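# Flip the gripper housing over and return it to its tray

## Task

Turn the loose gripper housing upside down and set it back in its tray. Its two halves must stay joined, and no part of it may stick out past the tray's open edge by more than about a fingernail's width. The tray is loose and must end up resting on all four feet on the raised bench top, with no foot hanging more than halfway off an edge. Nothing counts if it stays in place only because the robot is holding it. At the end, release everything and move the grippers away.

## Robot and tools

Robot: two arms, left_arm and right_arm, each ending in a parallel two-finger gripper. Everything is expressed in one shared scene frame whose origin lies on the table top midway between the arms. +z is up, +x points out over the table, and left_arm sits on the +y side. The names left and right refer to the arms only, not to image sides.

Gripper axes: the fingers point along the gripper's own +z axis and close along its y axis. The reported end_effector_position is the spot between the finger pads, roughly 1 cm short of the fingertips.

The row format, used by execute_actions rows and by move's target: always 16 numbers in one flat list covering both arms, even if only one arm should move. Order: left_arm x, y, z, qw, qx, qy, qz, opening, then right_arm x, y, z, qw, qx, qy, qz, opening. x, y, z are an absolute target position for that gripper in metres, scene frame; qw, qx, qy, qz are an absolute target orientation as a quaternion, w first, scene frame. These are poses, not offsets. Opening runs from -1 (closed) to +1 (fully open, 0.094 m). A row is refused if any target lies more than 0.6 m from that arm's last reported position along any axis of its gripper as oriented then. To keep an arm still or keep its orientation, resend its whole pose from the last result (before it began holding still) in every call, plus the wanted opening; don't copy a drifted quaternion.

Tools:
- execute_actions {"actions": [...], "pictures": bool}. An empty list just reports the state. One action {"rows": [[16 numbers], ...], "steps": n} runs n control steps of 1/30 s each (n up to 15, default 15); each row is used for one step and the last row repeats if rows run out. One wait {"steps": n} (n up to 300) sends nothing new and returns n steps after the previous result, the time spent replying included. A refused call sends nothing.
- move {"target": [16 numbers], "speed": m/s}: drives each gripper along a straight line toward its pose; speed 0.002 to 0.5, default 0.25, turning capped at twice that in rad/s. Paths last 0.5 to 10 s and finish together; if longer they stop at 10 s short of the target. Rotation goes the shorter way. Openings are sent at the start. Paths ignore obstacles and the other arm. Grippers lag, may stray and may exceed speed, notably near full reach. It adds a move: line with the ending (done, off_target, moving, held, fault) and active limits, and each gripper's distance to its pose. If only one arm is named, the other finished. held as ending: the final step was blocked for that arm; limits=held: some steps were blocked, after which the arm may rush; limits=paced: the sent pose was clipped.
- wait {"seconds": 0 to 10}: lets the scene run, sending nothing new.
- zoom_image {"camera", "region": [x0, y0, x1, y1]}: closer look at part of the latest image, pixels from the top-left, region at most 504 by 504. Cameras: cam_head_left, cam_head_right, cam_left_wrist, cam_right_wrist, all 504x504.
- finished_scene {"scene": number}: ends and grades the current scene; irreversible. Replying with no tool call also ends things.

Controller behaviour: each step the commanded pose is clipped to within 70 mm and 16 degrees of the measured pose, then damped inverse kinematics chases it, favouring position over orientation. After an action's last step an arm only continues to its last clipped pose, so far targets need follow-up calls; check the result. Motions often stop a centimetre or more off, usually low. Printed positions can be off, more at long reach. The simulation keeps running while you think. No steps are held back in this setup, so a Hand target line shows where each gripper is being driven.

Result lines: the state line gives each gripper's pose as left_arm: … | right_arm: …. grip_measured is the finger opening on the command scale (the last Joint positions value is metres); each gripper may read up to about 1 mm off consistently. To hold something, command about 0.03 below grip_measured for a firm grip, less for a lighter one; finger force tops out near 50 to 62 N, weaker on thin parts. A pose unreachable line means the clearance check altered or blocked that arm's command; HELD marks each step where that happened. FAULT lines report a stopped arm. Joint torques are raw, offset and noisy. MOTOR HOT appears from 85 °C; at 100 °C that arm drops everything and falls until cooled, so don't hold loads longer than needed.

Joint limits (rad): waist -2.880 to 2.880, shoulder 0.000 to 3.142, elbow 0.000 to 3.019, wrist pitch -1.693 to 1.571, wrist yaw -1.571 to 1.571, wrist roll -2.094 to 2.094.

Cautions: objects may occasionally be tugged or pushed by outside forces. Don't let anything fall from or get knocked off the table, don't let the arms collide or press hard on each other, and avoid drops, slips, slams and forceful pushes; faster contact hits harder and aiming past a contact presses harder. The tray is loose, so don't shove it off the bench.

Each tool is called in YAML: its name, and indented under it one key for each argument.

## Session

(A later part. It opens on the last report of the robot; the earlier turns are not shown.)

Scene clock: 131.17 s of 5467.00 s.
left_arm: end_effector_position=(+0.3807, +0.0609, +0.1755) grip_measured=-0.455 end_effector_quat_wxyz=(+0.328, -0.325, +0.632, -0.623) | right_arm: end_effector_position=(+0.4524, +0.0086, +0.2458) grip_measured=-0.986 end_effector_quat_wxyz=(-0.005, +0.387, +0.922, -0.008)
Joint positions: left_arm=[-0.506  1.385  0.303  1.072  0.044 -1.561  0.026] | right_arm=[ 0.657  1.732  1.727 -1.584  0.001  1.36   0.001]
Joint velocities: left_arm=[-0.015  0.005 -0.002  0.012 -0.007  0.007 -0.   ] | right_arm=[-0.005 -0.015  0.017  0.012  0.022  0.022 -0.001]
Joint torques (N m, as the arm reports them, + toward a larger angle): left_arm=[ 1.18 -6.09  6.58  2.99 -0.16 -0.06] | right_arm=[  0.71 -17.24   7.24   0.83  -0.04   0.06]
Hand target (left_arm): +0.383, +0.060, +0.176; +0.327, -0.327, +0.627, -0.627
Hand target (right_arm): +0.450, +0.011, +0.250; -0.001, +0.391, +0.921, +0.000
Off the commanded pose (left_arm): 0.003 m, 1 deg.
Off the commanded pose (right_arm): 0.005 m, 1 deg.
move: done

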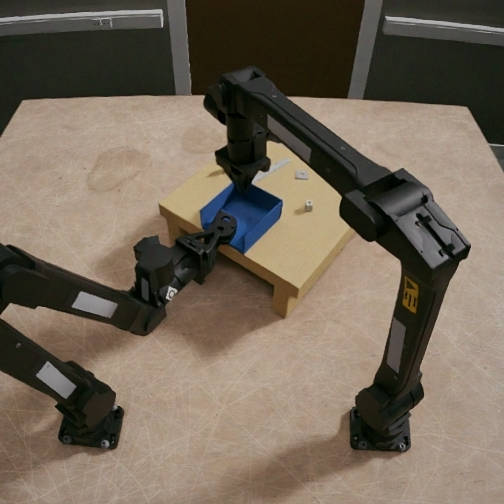

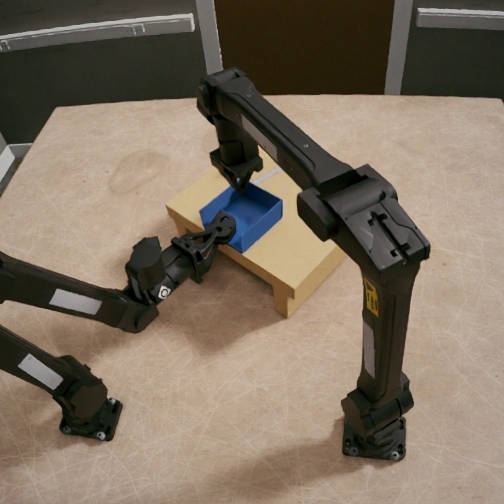

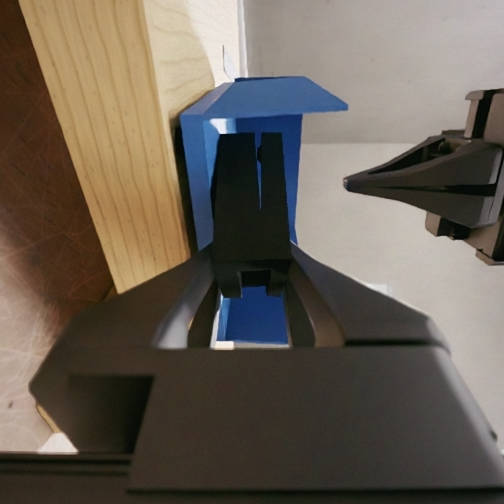

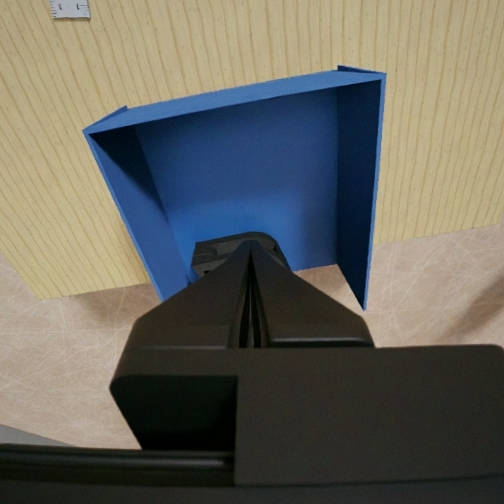

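move:
  target: [0.382,0.060,0.173,0.327,-0.327,0.627,-0.627,-0.5, 0.418,0.042,0.205,0,0.391,0.921,0,-1]
  speed: 0.05

zoom_image:
  camera: "cam_head_left"
  region: [175, 175, 280, 275]

Scene clock: 134.53 s of 5467.00 s.
left_arm: end_effector_position=(+0.3813, +0.0606, +0.1748) grip_measured=-0.455 end_effector_quat_wxyz=(+0.329, -0.324, +0.629, -0.625) | right_arm: end_effector_position=(+0.4204, +0.0403, +0.2004) grip_measured=-0.986 end_effector_quat_wxyz=(-0.004, +0.388, +0.922, -0.009)
Joint positions: left_arm=[-0.506  1.399  0.303  1.094  0.044 -1.561  0.026] | right_arm=[ 0.742  1.719  1.59  -1.462  0.001  1.446  0.001]
Joint velocities: left_arm=[-0.005 -0.005 -0.017 -0.012  0.022  0.022  0.   ] | right_arm=[-0.005 -0.005  0.017 -0.007  0.022 -0.022  0.   ]
Joint torques (N m, as the arm reports them, + toward a larger angle): left_arm=[ 1.05 -5.77  6.03  2.9  -0.17 -0.05] | right_arm=[  0.66 -17.05   7.16   0.76  -0.04   0.05]
Hand target (left_arm): +0.382, +0.060, +0.173; +0.327, -0.327, +0.627, -0.627
Hand target (right_arm): +0.418, +0.043, +0.205; -0.001, +0.391, +0.920, +0.000
Off the commanded pose (left_arm): 0.002 m, 1 deg.
Off the commanded pose (right_arm): 0.005 m, 1 deg.
move: done

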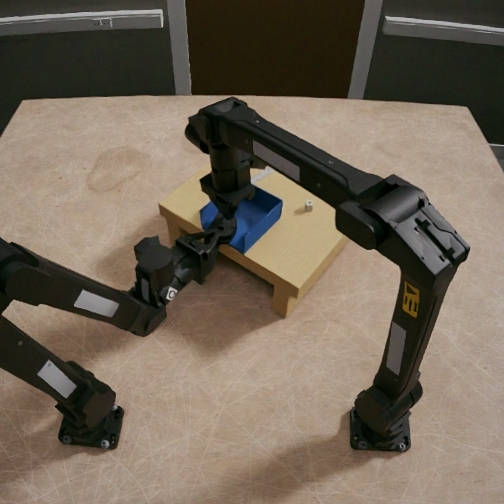

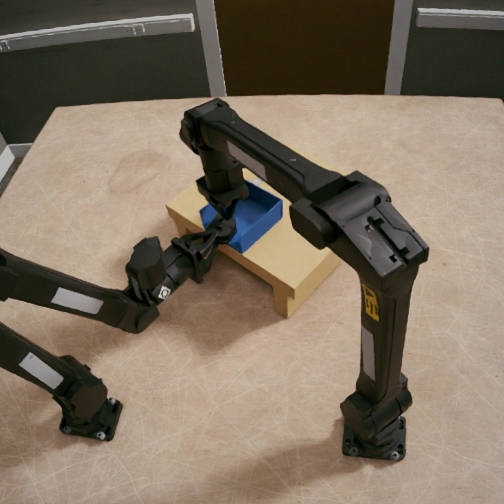

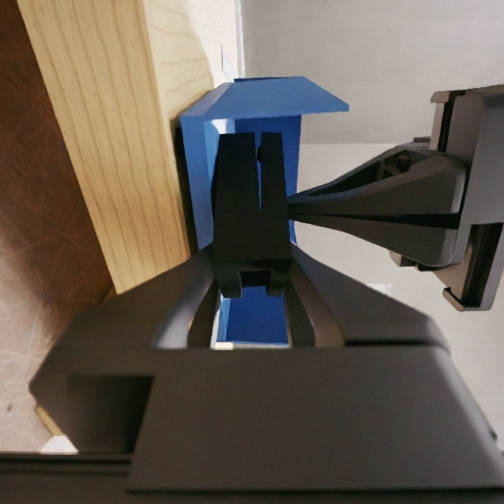

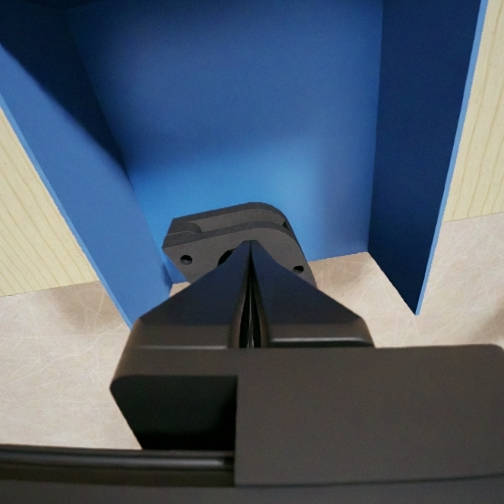

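Region (175, 175, 280, 275) of cam_head_left's 504x504 image, scaled by 4.800, with more detail than that image has; it fills the top 480 rows of this view, and the rest is white.

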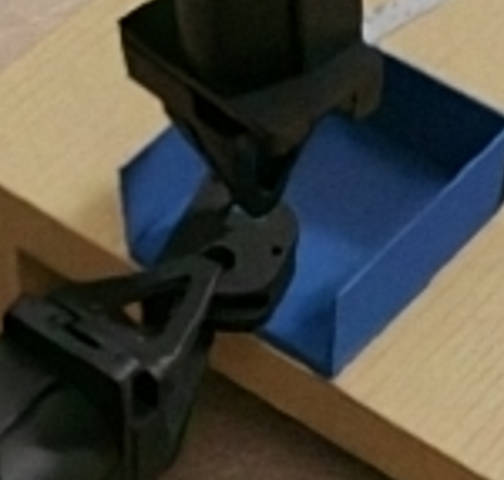

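execute_actions:
  actions:
    - {"rows":[ [0.382,0.060,0.173,0.327,-0.327,0.627,-0.627,-0.5,0.415,0.043,0.205,0,0.391,0.921,0,-1], [0.382,0.060,0.173,0.327,-0.327,0.627,-0.627,-0.5,0.412,0.043,0.205,0,0.391,0.921,0,-1], [0.382,0.060,0.173,0.327,-0.327,0.627,-0.627,-0.5,0.409,0.043,0.205,0,0.391,0.921,0,-1], [0.382,0.060,0.173,0.327,-0.327,0.627,-0.627,-0.5,0.407,0.043,0.204,0,0.391,0.921,0,-1], [0.382,0.060,0.173,0.327,-0.327,0.627,-0.627,-0.5,0.407,0.043,0.202,0,0.391,0.921,0,-1], [0.382,0.060,0.173,0.327,-0.327,0.627,-0.627,-0.5,0.407,0.043,0.200,0,0.391,0.921,0,-1], [0.382,0.060,0.173,0.327,-0.327,0.627,-0.627,-0.46,0.407,0.043,0.198,0,0.391,0.921,0,-1], [0.382,0.060,0.173,0.327,-0.327,0.627,-0.627,-0.44,0.407,0.043,0.196,0,0.391,0.921,0,-1], [0.382,0.060,0.173,0.327,-0.327,0.627,-0.627,-0.42,0.407,0.043,0.194,0,0.391,0.921,0,-1], [0.382,0.060,0.173,0.327,-0.327,0.627,-0.627,-0.40,0.407,0.043,0.192,0,0.391,0.921,0,-1], [0.382,0.060,0.173,0.327,-0.327,0.627,-0.627,-0.38,0.407,0.043,0.189,0,0.391,0.921,0,-1], [0.382,0.060,0.173,0.327,-0.327,0.627,-0.627,-0.35,0.407,0.043,0.186,0,0.391,0.921,0,-1], [0.382,0.060,0.173,0.327,-0.327,0.627,-0.627,-0.32,0.407,0.043,0.183,0,0.391,0.921,0,-1], [0.382,0.060,0.173,0.327,-0.327,0.627,-0.627,-0.28,0.407,0.043,0.180,0,0.391,0.921,0,-1], [0.382,0.060,0.173,0.327,-0.327,0.627,-0.627,-0.2,0.407,0.043,0.177,0,0.391,0.921,0,-1]]}
  pictures: false

execute_actions:
  actions:
    - {"steps":10}

Scene clock: 142.50 s of 5467.00 s.
left_arm: end_effector_position=(+0.3815, +0.0606, +0.1724) grip_measured=-0.233 end_effector_quat_wxyz=(+0.328, -0.325, +0.631, -0.623) | right_arm: end_effector_position=(+0.4093, +0.0418, +0.1966) grip_measured=-0.986 end_effector_quat_wxyz=(+0.004, +0.388, +0.922, +0.007)
Joint positions: left_arm=[-0.506  1.405  0.303  1.094  0.043 -1.561  0.036] | right_arm=[ 0.757  1.677  1.526 -1.405  0.     1.461  0.001]
Joint velocities: left_arm=[-0.005 -0.034  0.017  0.012  0.022 -0.007  0.062] | right_arm=[-0.005 -0.103 -0.12   0.173  0.066 -0.081 -0.001]
Joint torques (N m, as the arm reports them, + toward a larger angle): left_arm=[ 1.1  -7.    5.91  2.8  -0.16 -0.04] | right_arm=[  0.77 -13.26   5.95   1.11   0.07   0.06]
Hand target (left_arm): +0.382, +0.060, +0.173; +0.327, -0.327, +0.627, -0.627
Hand target (right_arm): +0.407, +0.043, +0.178; -0.000, +0.390, +0.921, -0.000
Off the commanded pose (left_arm): 0.001 m, 1 deg.
Off the commanded pose (right_arm): 0.020 m, 1 deg.
Steps of this call (steps 1 to 90: nothing new was sent; then 4.47 s passed at rest; steps 91 to 105: all 15 steps of this action). Readings (end_effector_position):
91: left_arm (+0.3813, +0.0606, +0.1748) | right_arm (+0.4203, +0.0404, +0.2005)
92: left_arm (+0.3813, +0.0606, +0.1748) | right_arm (+0.4197, +0.0400, +0.2000)
94: left_arm (+0.3813, +0.0606, +0.1748) | right_arm (+0.4164, +0.0387, +0.1995)
98: left_arm (+0.3813, +0.0606, +0.1747) | right_arm (+0.4103, +0.0389, +0.1994)
105: the state above

Scene clock: 142.83 s of 5467.00 s.
left_arm: end_effector_position=(+0.3815, +0.0606, +0.1724) grip_measured=-0.202 end_effector_quat_wxyz=(+0.328, -0.325, +0.631, -0.623) | right_arm: end_effector_position=(+0.4092, +0.0417, +0.1968) grip_measured=-0.986 end_effector_quat_wxyz=(+0.006, +0.388, +0.922, +0.011)
Joint positions: left_arm=[-0.506  1.405  0.303  1.094  0.043 -1.561  0.037] | right_arm=[ 0.757  1.671  1.519 -1.394  0.     1.461  0.001]
Joint velocities: left_arm=[ 0.005 -0.015 -0.007 -0.007 -0.051  0.037  0.   ] | right_arm=[ 0.005 -0.005  0.012 -0.007  0.022 -0.007 -0.001]
Joint torques (N m, as the arm reports them, + toward a larger angle): left_arm=[ 1.16 -6.61  6.06  2.92 -0.16 -0.04] | right_arm=[  0.74 -13.24   5.97   1.24   0.06   0.04]
Hand target (left_arm): +0.382, +0.060, +0.173; +0.327, -0.327, +0.627, -0.627
Hand target (right_arm): +0.407, +0.043, +0.178; -0.000, +0.390, +0.921, -0.000
Off the commanded pose (left_arm): 0.001 m, 1 deg.
Off the commanded pose (right_arm): 0.020 m, 1 deg.
Steps of this call (steps 1 to 10: nothing new was sent). Readings (end_effector_position):
1: left_arm (+0.3815, +0.0606, +0.1724) | right_arm (+0.4092, +0.0417, +0.1967)
2: left_arm (+0.3815, +0.0606, +0.1724) | right_arm (+0.4092, +0.0417, +0.1966)
4: left_arm (+0.3815, +0.0606, +0.1724) | right_arm (+0.4092, +0.0417, +0.1966)
8: left_arm (+0.3815, +0.0606, +0.1724) | right_arm (+0.4092, +0.0417, +0.1968)
10: the state above

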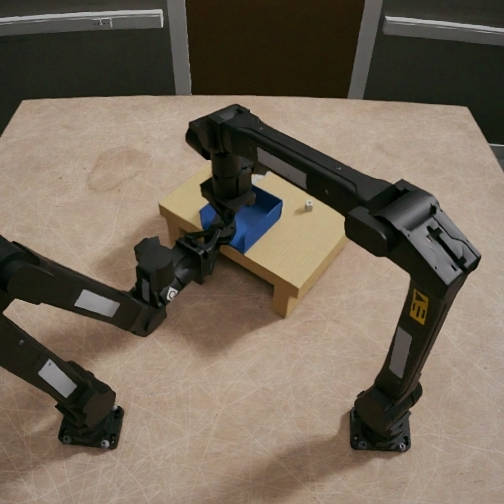

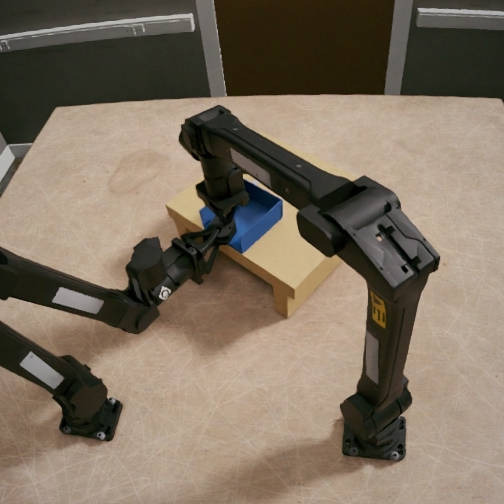

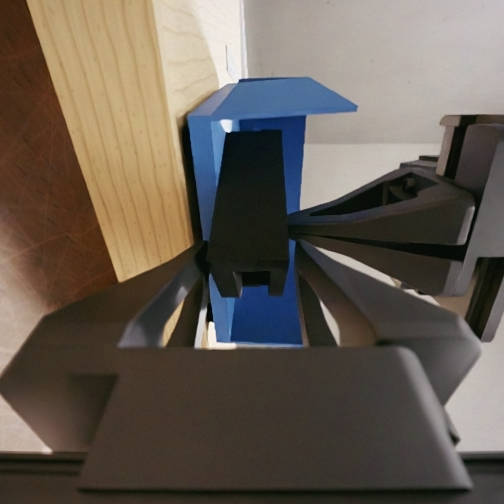

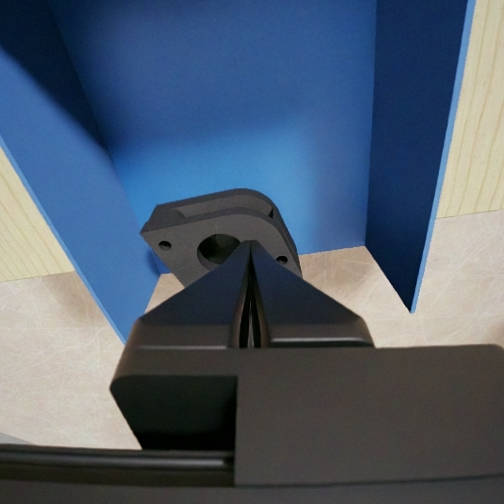

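execute_actions:
  actions:
    - {"rows":[ [0.382,0.060,0.173,0.327,-0.327,0.627,-0.627,-0.1,0.409,0.041,0.173,0,0.391,0.921,0,-1], [0.382,0.060,0.173,0.327,-0.327,0.627,-0.627,-0.1,0.411,0.039,0.170,0,0.391,0.921,0,-1], [0.382,0.060,0.173,0.327,-0.327,0.627,-0.627,-0.1,0.413,0.037,0.170,0,0.391,0.921,0,-1], [0.382,0.060,0.173,0.327,-0.327,0.627,-0.627,-0.1,0.415,0.035,0.170,0,0.391,0.921,0,-1], [0.382,0.060,0.173,0.327,-0.327,0.627,-0.627,-0.1,0.417,0.033,0.170,0,0.391,0.921,0,-1], [0.382,0.060,0.173,0.327,-0.327,0.627,-0.627,-0.1,0.419,0.031,0.170,0,0.391,0.921,0,-1], [0.382,0.060,0.173,0.327,-0.327,0.627,-0.627,-0.1,0.421,0.029,0.170,0,0.391,0.921,0,-1], [0.382,0.060,0.173,0.327,-0.327,0.627,-0.627,-0.1,0.423,0.027,0.170,0,0.391,0.921,0,-1], [0.382,0.060,0.173,0.327,-0.327,0.627,-0.627,-0.1,0.425,0.025,0.170,0,0.391,0.921,0,-1], [0.382,0.060,0.173,0.327,-0.327,0.627,-0.627,-0.1,0.427,0.023,0.170,0,0.391,0.921,0,-1], [0.382,0.060,0.173,0.327,-0.327,0.627,-0.627,-0.1,0.429,0.021,0.170,0,0.391,0.921,0,-1], [0.382,0.060,0.173,0.327,-0.327,0.627,-0.627,-0.1,0.431,0.019,0.170,0,0.391,0.921,0,-1], [0.382,0.060,0.173,0.327,-0.327,0.627,-0.627,-0.1,0.433,0.017,0.170,0,0.391,0.921,0,-1], [0.382,0.060,0.173,0.327,-0.327,0.627,-0.627,-0.1,0.435,0.015,0.170,0,0.391,0.921,0,-1], [0.382,0.060,0.173,0.327,-0.327,0.627,-0.627,-0.1,0.437,0.013,0.170,0,0.391,0.921,0,-1]]}
  pictures: false

execute_actions:
  actions:
    - {"rows":[ [0.378,0.063,0.173,0.327,-0.327,0.627,-0.627,-0.1,0.439,0.011,0.170,0,0.391,0.921,0,-1], [0.374,0.066,0.173,0.327,-0.327,0.627,-0.627,-0.1,0.441,0.009,0.170,0,0.391,0.921,0,-1], [0.370,0.069,0.173,0.327,-0.327,0.627,-0.627,-0.1,0.443,0.007,0.170,0,0.391,0.921,0,-1], [0.366,0.072,0.173,0.327,-0.327,0.627,-0.627,-0.1,0.445,0.005,0.170,0,0.391,0.921,0,-1], [0.362,0.075,0.173,0.327,-0.327,0.627,-0.627,-0.1,0.447,0.003,0.170,0,0.391,0.921,0,-1], [0.358,0.078,0.173,0.327,-0.327,0.627,-0.627,-0.1,0.449,0.001,0.170,0,0.391,0.921,0,-1], [0.354,0.081,0.173,0.327,-0.327,0.627,-0.627,-0.1,0.451,-0.001,0.170,0,0.391,0.921,0,-1], [0.350,0.084,0.173,0.327,-0.327,0.627,-0.627,-0.1,0.453,-0.003,0.170,0,0.391,0.921,0,-1], [0.346,0.087,0.173,0.327,-0.327,0.627,-0.627,-0.1,0.455,-0.005,0.170,0,0.391,0.921,0,-1], [0.342,0.090,0.173,0.327,-0.327,0.627,-0.627,-0.1,0.457,-0.007,0.170,0,0.391,0.921,0,-1], [0.338,0.093,0.173,0.327,-0.327,0.627,-0.627,-0.1,0.459,-0.009,0.170,0,0.391,0.921,0,-1]],"steps":15}
  pictures: false

move:
  target: [0.3,0.16,0.22,0.327,-0.327,0.627,-0.627,-0.1, 0.455,0.0,0.28,0,0.391,0.921,0,-1]
  speed: 0.15

move:
  target: [0.3,0.2,0.25,0.327,-0.327,0.627,-0.627,-0.1, 0.33,-0.25,0.28,0,0.2,0.98,0,-1]
  speed: 0.3

zoom_image:
  camera: "cam_head_left"
  region: [190, 170, 295, 260]

Scene clock: 153.90 s of 5467.00 s.
left_arm: end_effector_position=(+0.3815, +0.0606, +0.1724) grip_measured=-0.102 end_effector_quat_wxyz=(+0.328, -0.325, +0.631, -0.623) | right_arm: end_effector_position=(+0.4266, +0.0242, +0.1966) grip_measured=-0.986 end_effector_quat_wxyz=(+0.011, +0.392, +0.920, +0.020)
Joint positions: left_arm=[-0.506  1.405  0.303  1.094  0.043 -1.561  0.042] | right_arm=[ 0.709  1.666  1.512 -1.37  -0.002  1.421  0.001]
Joint velocities: left_arm=[-0.015 -0.005  0.012 -0.002 -0.037  0.007  0.   ] | right_arm=[-0.22  -0.015 -0.007  0.002  0.022 -0.125  0.   ]
Joint torques (N m, as the arm reports them, + toward a larger angle): left_arm=[ 1.14 -6.52  5.99  2.89 -0.14 -0.04] | right_arm=[ -1.77 -11.37   6.8    0.96   0.19  -0.17]
Hand target (left_arm): +0.382, +0.060, +0.173; +0.327, -0.327, +0.627, -0.627
Hand target (right_arm): +0.436, +0.012, +0.170; +0.000, +0.391, +0.920, +0.000
Off the commanded pose (left_arm): 0.001 m, 1 deg.
Off the commanded pose (right_arm): 0.031 m, 3 deg.
Steps of this call (steps 1 to 90: nothing new was sent; then 7.57 s passed at rest; steps 91 to 105: all 15 steps of this action). Readings (end_effector_position):
91: left_arm (+0.3815, +0.0606, +0.1724) | right_arm (+0.4094, +0.0418, +0.1963)
92: left_arm (+0.3815, +0.0606, +0.1724) | right_arm (+0.4095, +0.0419, +0.1962)
94: left_arm (+0.3815, +0.0606, +0.1724) | right_arm (+0.4102, +0.0420, +0.1964)
98: left_arm (+0.3815, +0.0606, +0.1724) | right_arm (+0.4135, +0.0404, +0.1965)
105: the state above

Scene clock: 154.40 s of 5467.00 s.
left_arm: end_effector_position=(+0.3351, +0.0909, +0.1725) grip_measured=-0.102 end_effector_quat_wxyz=(+0.328, -0.322, +0.629, -0.627) | right_arm: end_effector_position=(+0.4476, -0.0079, +0.1964) grip_measured=-0.986 end_effector_quat_wxyz=(+0.013, +0.394, +0.919, +0.019)
Joint positions: left_arm=[-0.5    1.252  0.16   1.094  0.055 -1.561  0.042] | right_arm=[ 0.634  1.667  1.512 -1.37  -0.002  1.35   0.001]
Joint velocities: left_arm=[ 0.015 -0.142 -0.007  0.002 -0.037 -0.037  0.001] | right_arm=[-0.063  0.005 -0.007  0.002 -0.022 -0.051  0.   ]
Joint torques (N m, as the arm reports them, + toward a larger angle): left_arm=[ 1.43 -3.66  6.43  1.87  0.01 -0.04] | right_arm=[-0.8  -9.88  8.43  0.79  0.22 -0.16]
Hand target (left_arm): +0.338, +0.093, +0.173; +0.327, -0.327, +0.627, -0.627
Hand target (right_arm): +0.458, -0.010, +0.170; +0.001, +0.391, +0.920, +0.000
Off the commanded pose (left_arm): 0.004 m, 1 deg.
Off the commanded pose (right_arm): 0.029 m, 3 deg.
Steps of this call (steps 1 to 15: all 15 steps of this action). Readings (end_effector_position):
1: left_arm (+0.3812, +0.0608, +0.1719) | right_arm (+0.4286, +0.0214, +0.1966)
2: left_arm (+0.3802, +0.0615, +0.1708) | right_arm (+0.4305, +0.0186, +0.1966)
4: left_arm (+0.3749, +0.0648, +0.1667) | right_arm (+0.4341, +0.0133, +0.1966)
8: left_arm (+0.3563, +0.0757, +0.1618) | right_arm (+0.4401, +0.0041, +0.1966)
15: the state above

Scene clock: 155.90 s of 5467.00 s.
left_arm: end_effector_position=(+0.2950, +0.1621, +0.2201) grip_measured=-0.102 end_effector_quat_wxyz=(+0.331, -0.323, +0.627, -0.627) | right_arm: end_effector_position=(+0.4470, -0.0090, +0.2725) grip_measured=-0.986 end_effector_quat_wxyz=(-0.005, +0.391, +0.920, -0.005)
Joint positions: left_arm=[-0.245  0.538  0.095  0.447  0.304 -1.562  0.042] | right_arm=[ 0.633  1.693  1.746 -1.638 -0.002  1.344  0.001]
Joint velocities: left_arm=[-0.005 -0.005 -0.007 -0.012  0.081 -0.022 -0.001] | right_arm=[-0.005  0.005  0.007 -0.002  0.066 -0.066  0.   ]
Joint torques (N m, as the arm reports them, + toward a larger angle): left_arm=[ 1.67  1.34 10.88  1.82  0.05  0.02] | right_arm=[  0.94 -13.98  10.77   0.12   0.14   0.02]
Hand target (left_arm): +0.298, +0.162, +0.223; +0.328, -0.326, +0.628, -0.626
Hand target (right_arm): +0.453, -0.001, +0.280; -0.000, +0.391, +0.920, +0.001
Off the commanded pose (left_arm): 0.005 m, 1 deg.
Off the commanded pose (right_arm): 0.014 m, 1 deg.
move: off_target (right_arm)

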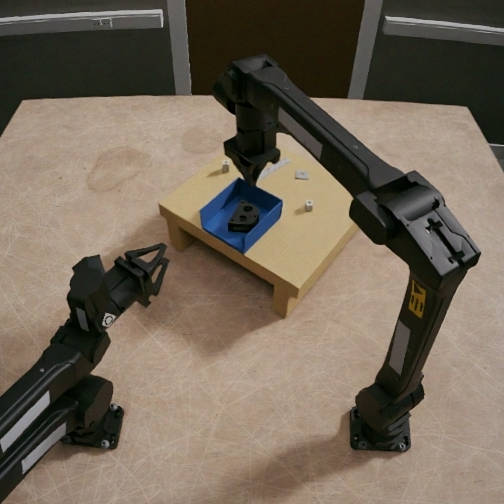

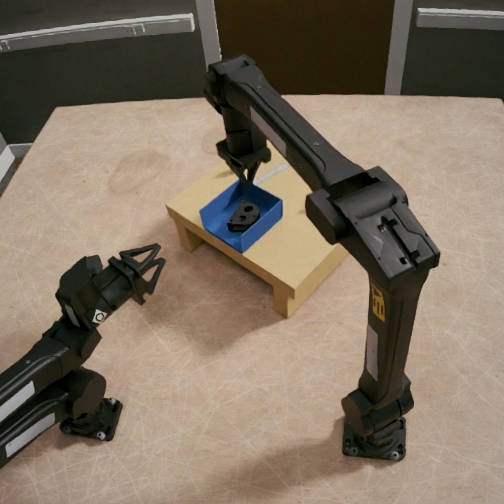

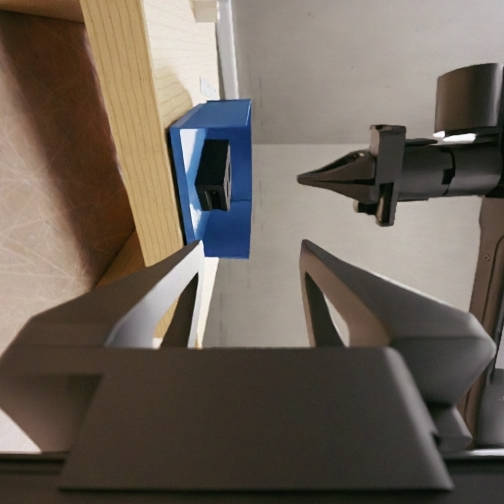

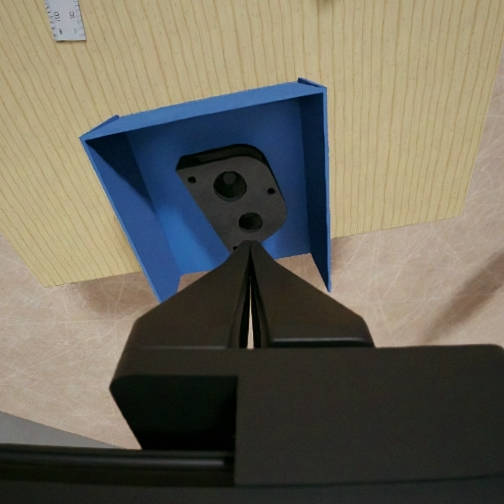

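Scene clock: 157.53 s of 5467.00 s.
left_arm: end_effector_position=(+0.2924, +0.2001, +0.2217) grip_measured=-0.102 end_effector_quat_wxyz=(+0.314, -0.337, +0.637, -0.618) | right_arm: end_effector_position=(+0.3334, -0.2544, +0.2826) grip_measured=-0.986 end_effector_quat_wxyz=(+0.013, +0.209, +0.978, -0.005)
Joint positions: left_arm=[ 0.012  0.415  0.114  0.255  0.564 -1.562  0.042] | right_arm=[ 0.159  1.181  1.238 -1.606  0.016  0.487  0.001]
Joint velocities: left_arm=[-0.005  0.005 -0.007 -0.012 -0.022  0.007 -0.   ] | right_arm=[-0.015 -0.005  0.007  0.002  0.007 -0.051  0.   ]
Joint torques (N m, as the arm reports them, + toward a larger angle): left_arm=[ 1.67  0.89 14.29  1.77  0.07  0.02] | right_arm=[ 0.82 -6.7   7.26  0.35 -0.09 -0.18]
Hand target (left_arm): +0.297, +0.201, +0.250; +0.328, -0.326, +0.628, -0.626
Hand target (right_arm): +0.331, -0.252, +0.280; +0.005, +0.200, +0.980, -0.005
Off the commanded pose (left_arm): 0.029 m, 2 deg.
Off the commanded pose (right_arm): 0.006 m, 2 deg.
move: off_target (left_arm)

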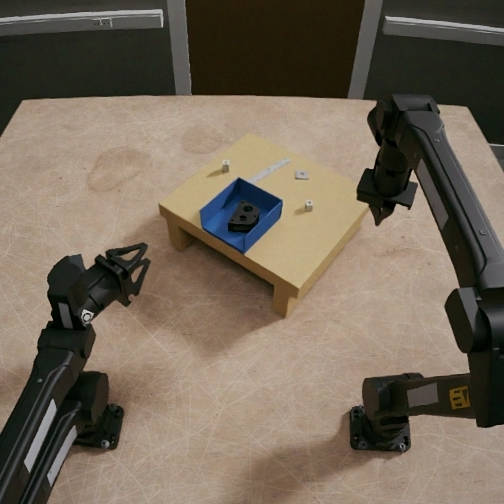

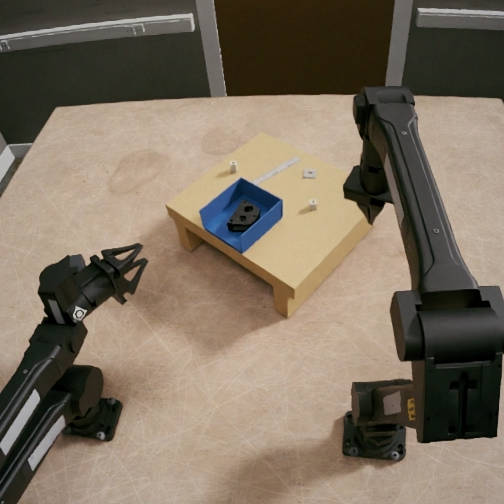

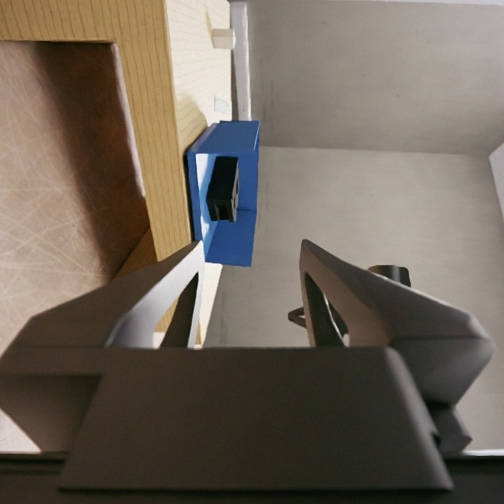

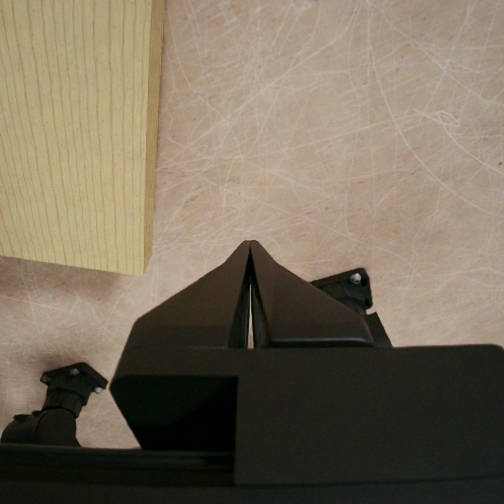

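Region (190, 170, 295, 260) of cam_head_left's 504x504 image, scaled by 4.800, with more detail than that image has; it fills the top 432 rows of this view, and the rest is white.

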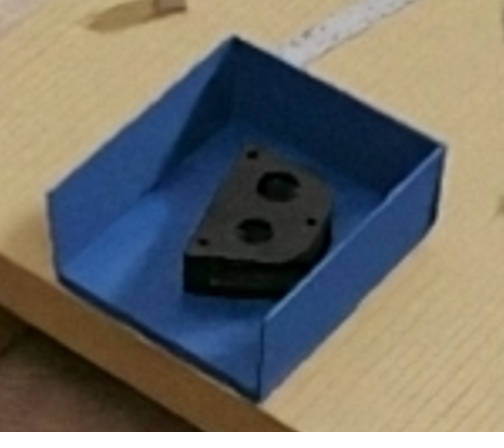

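finished_scene:
  scene: 1

The scene is finished: the task was done.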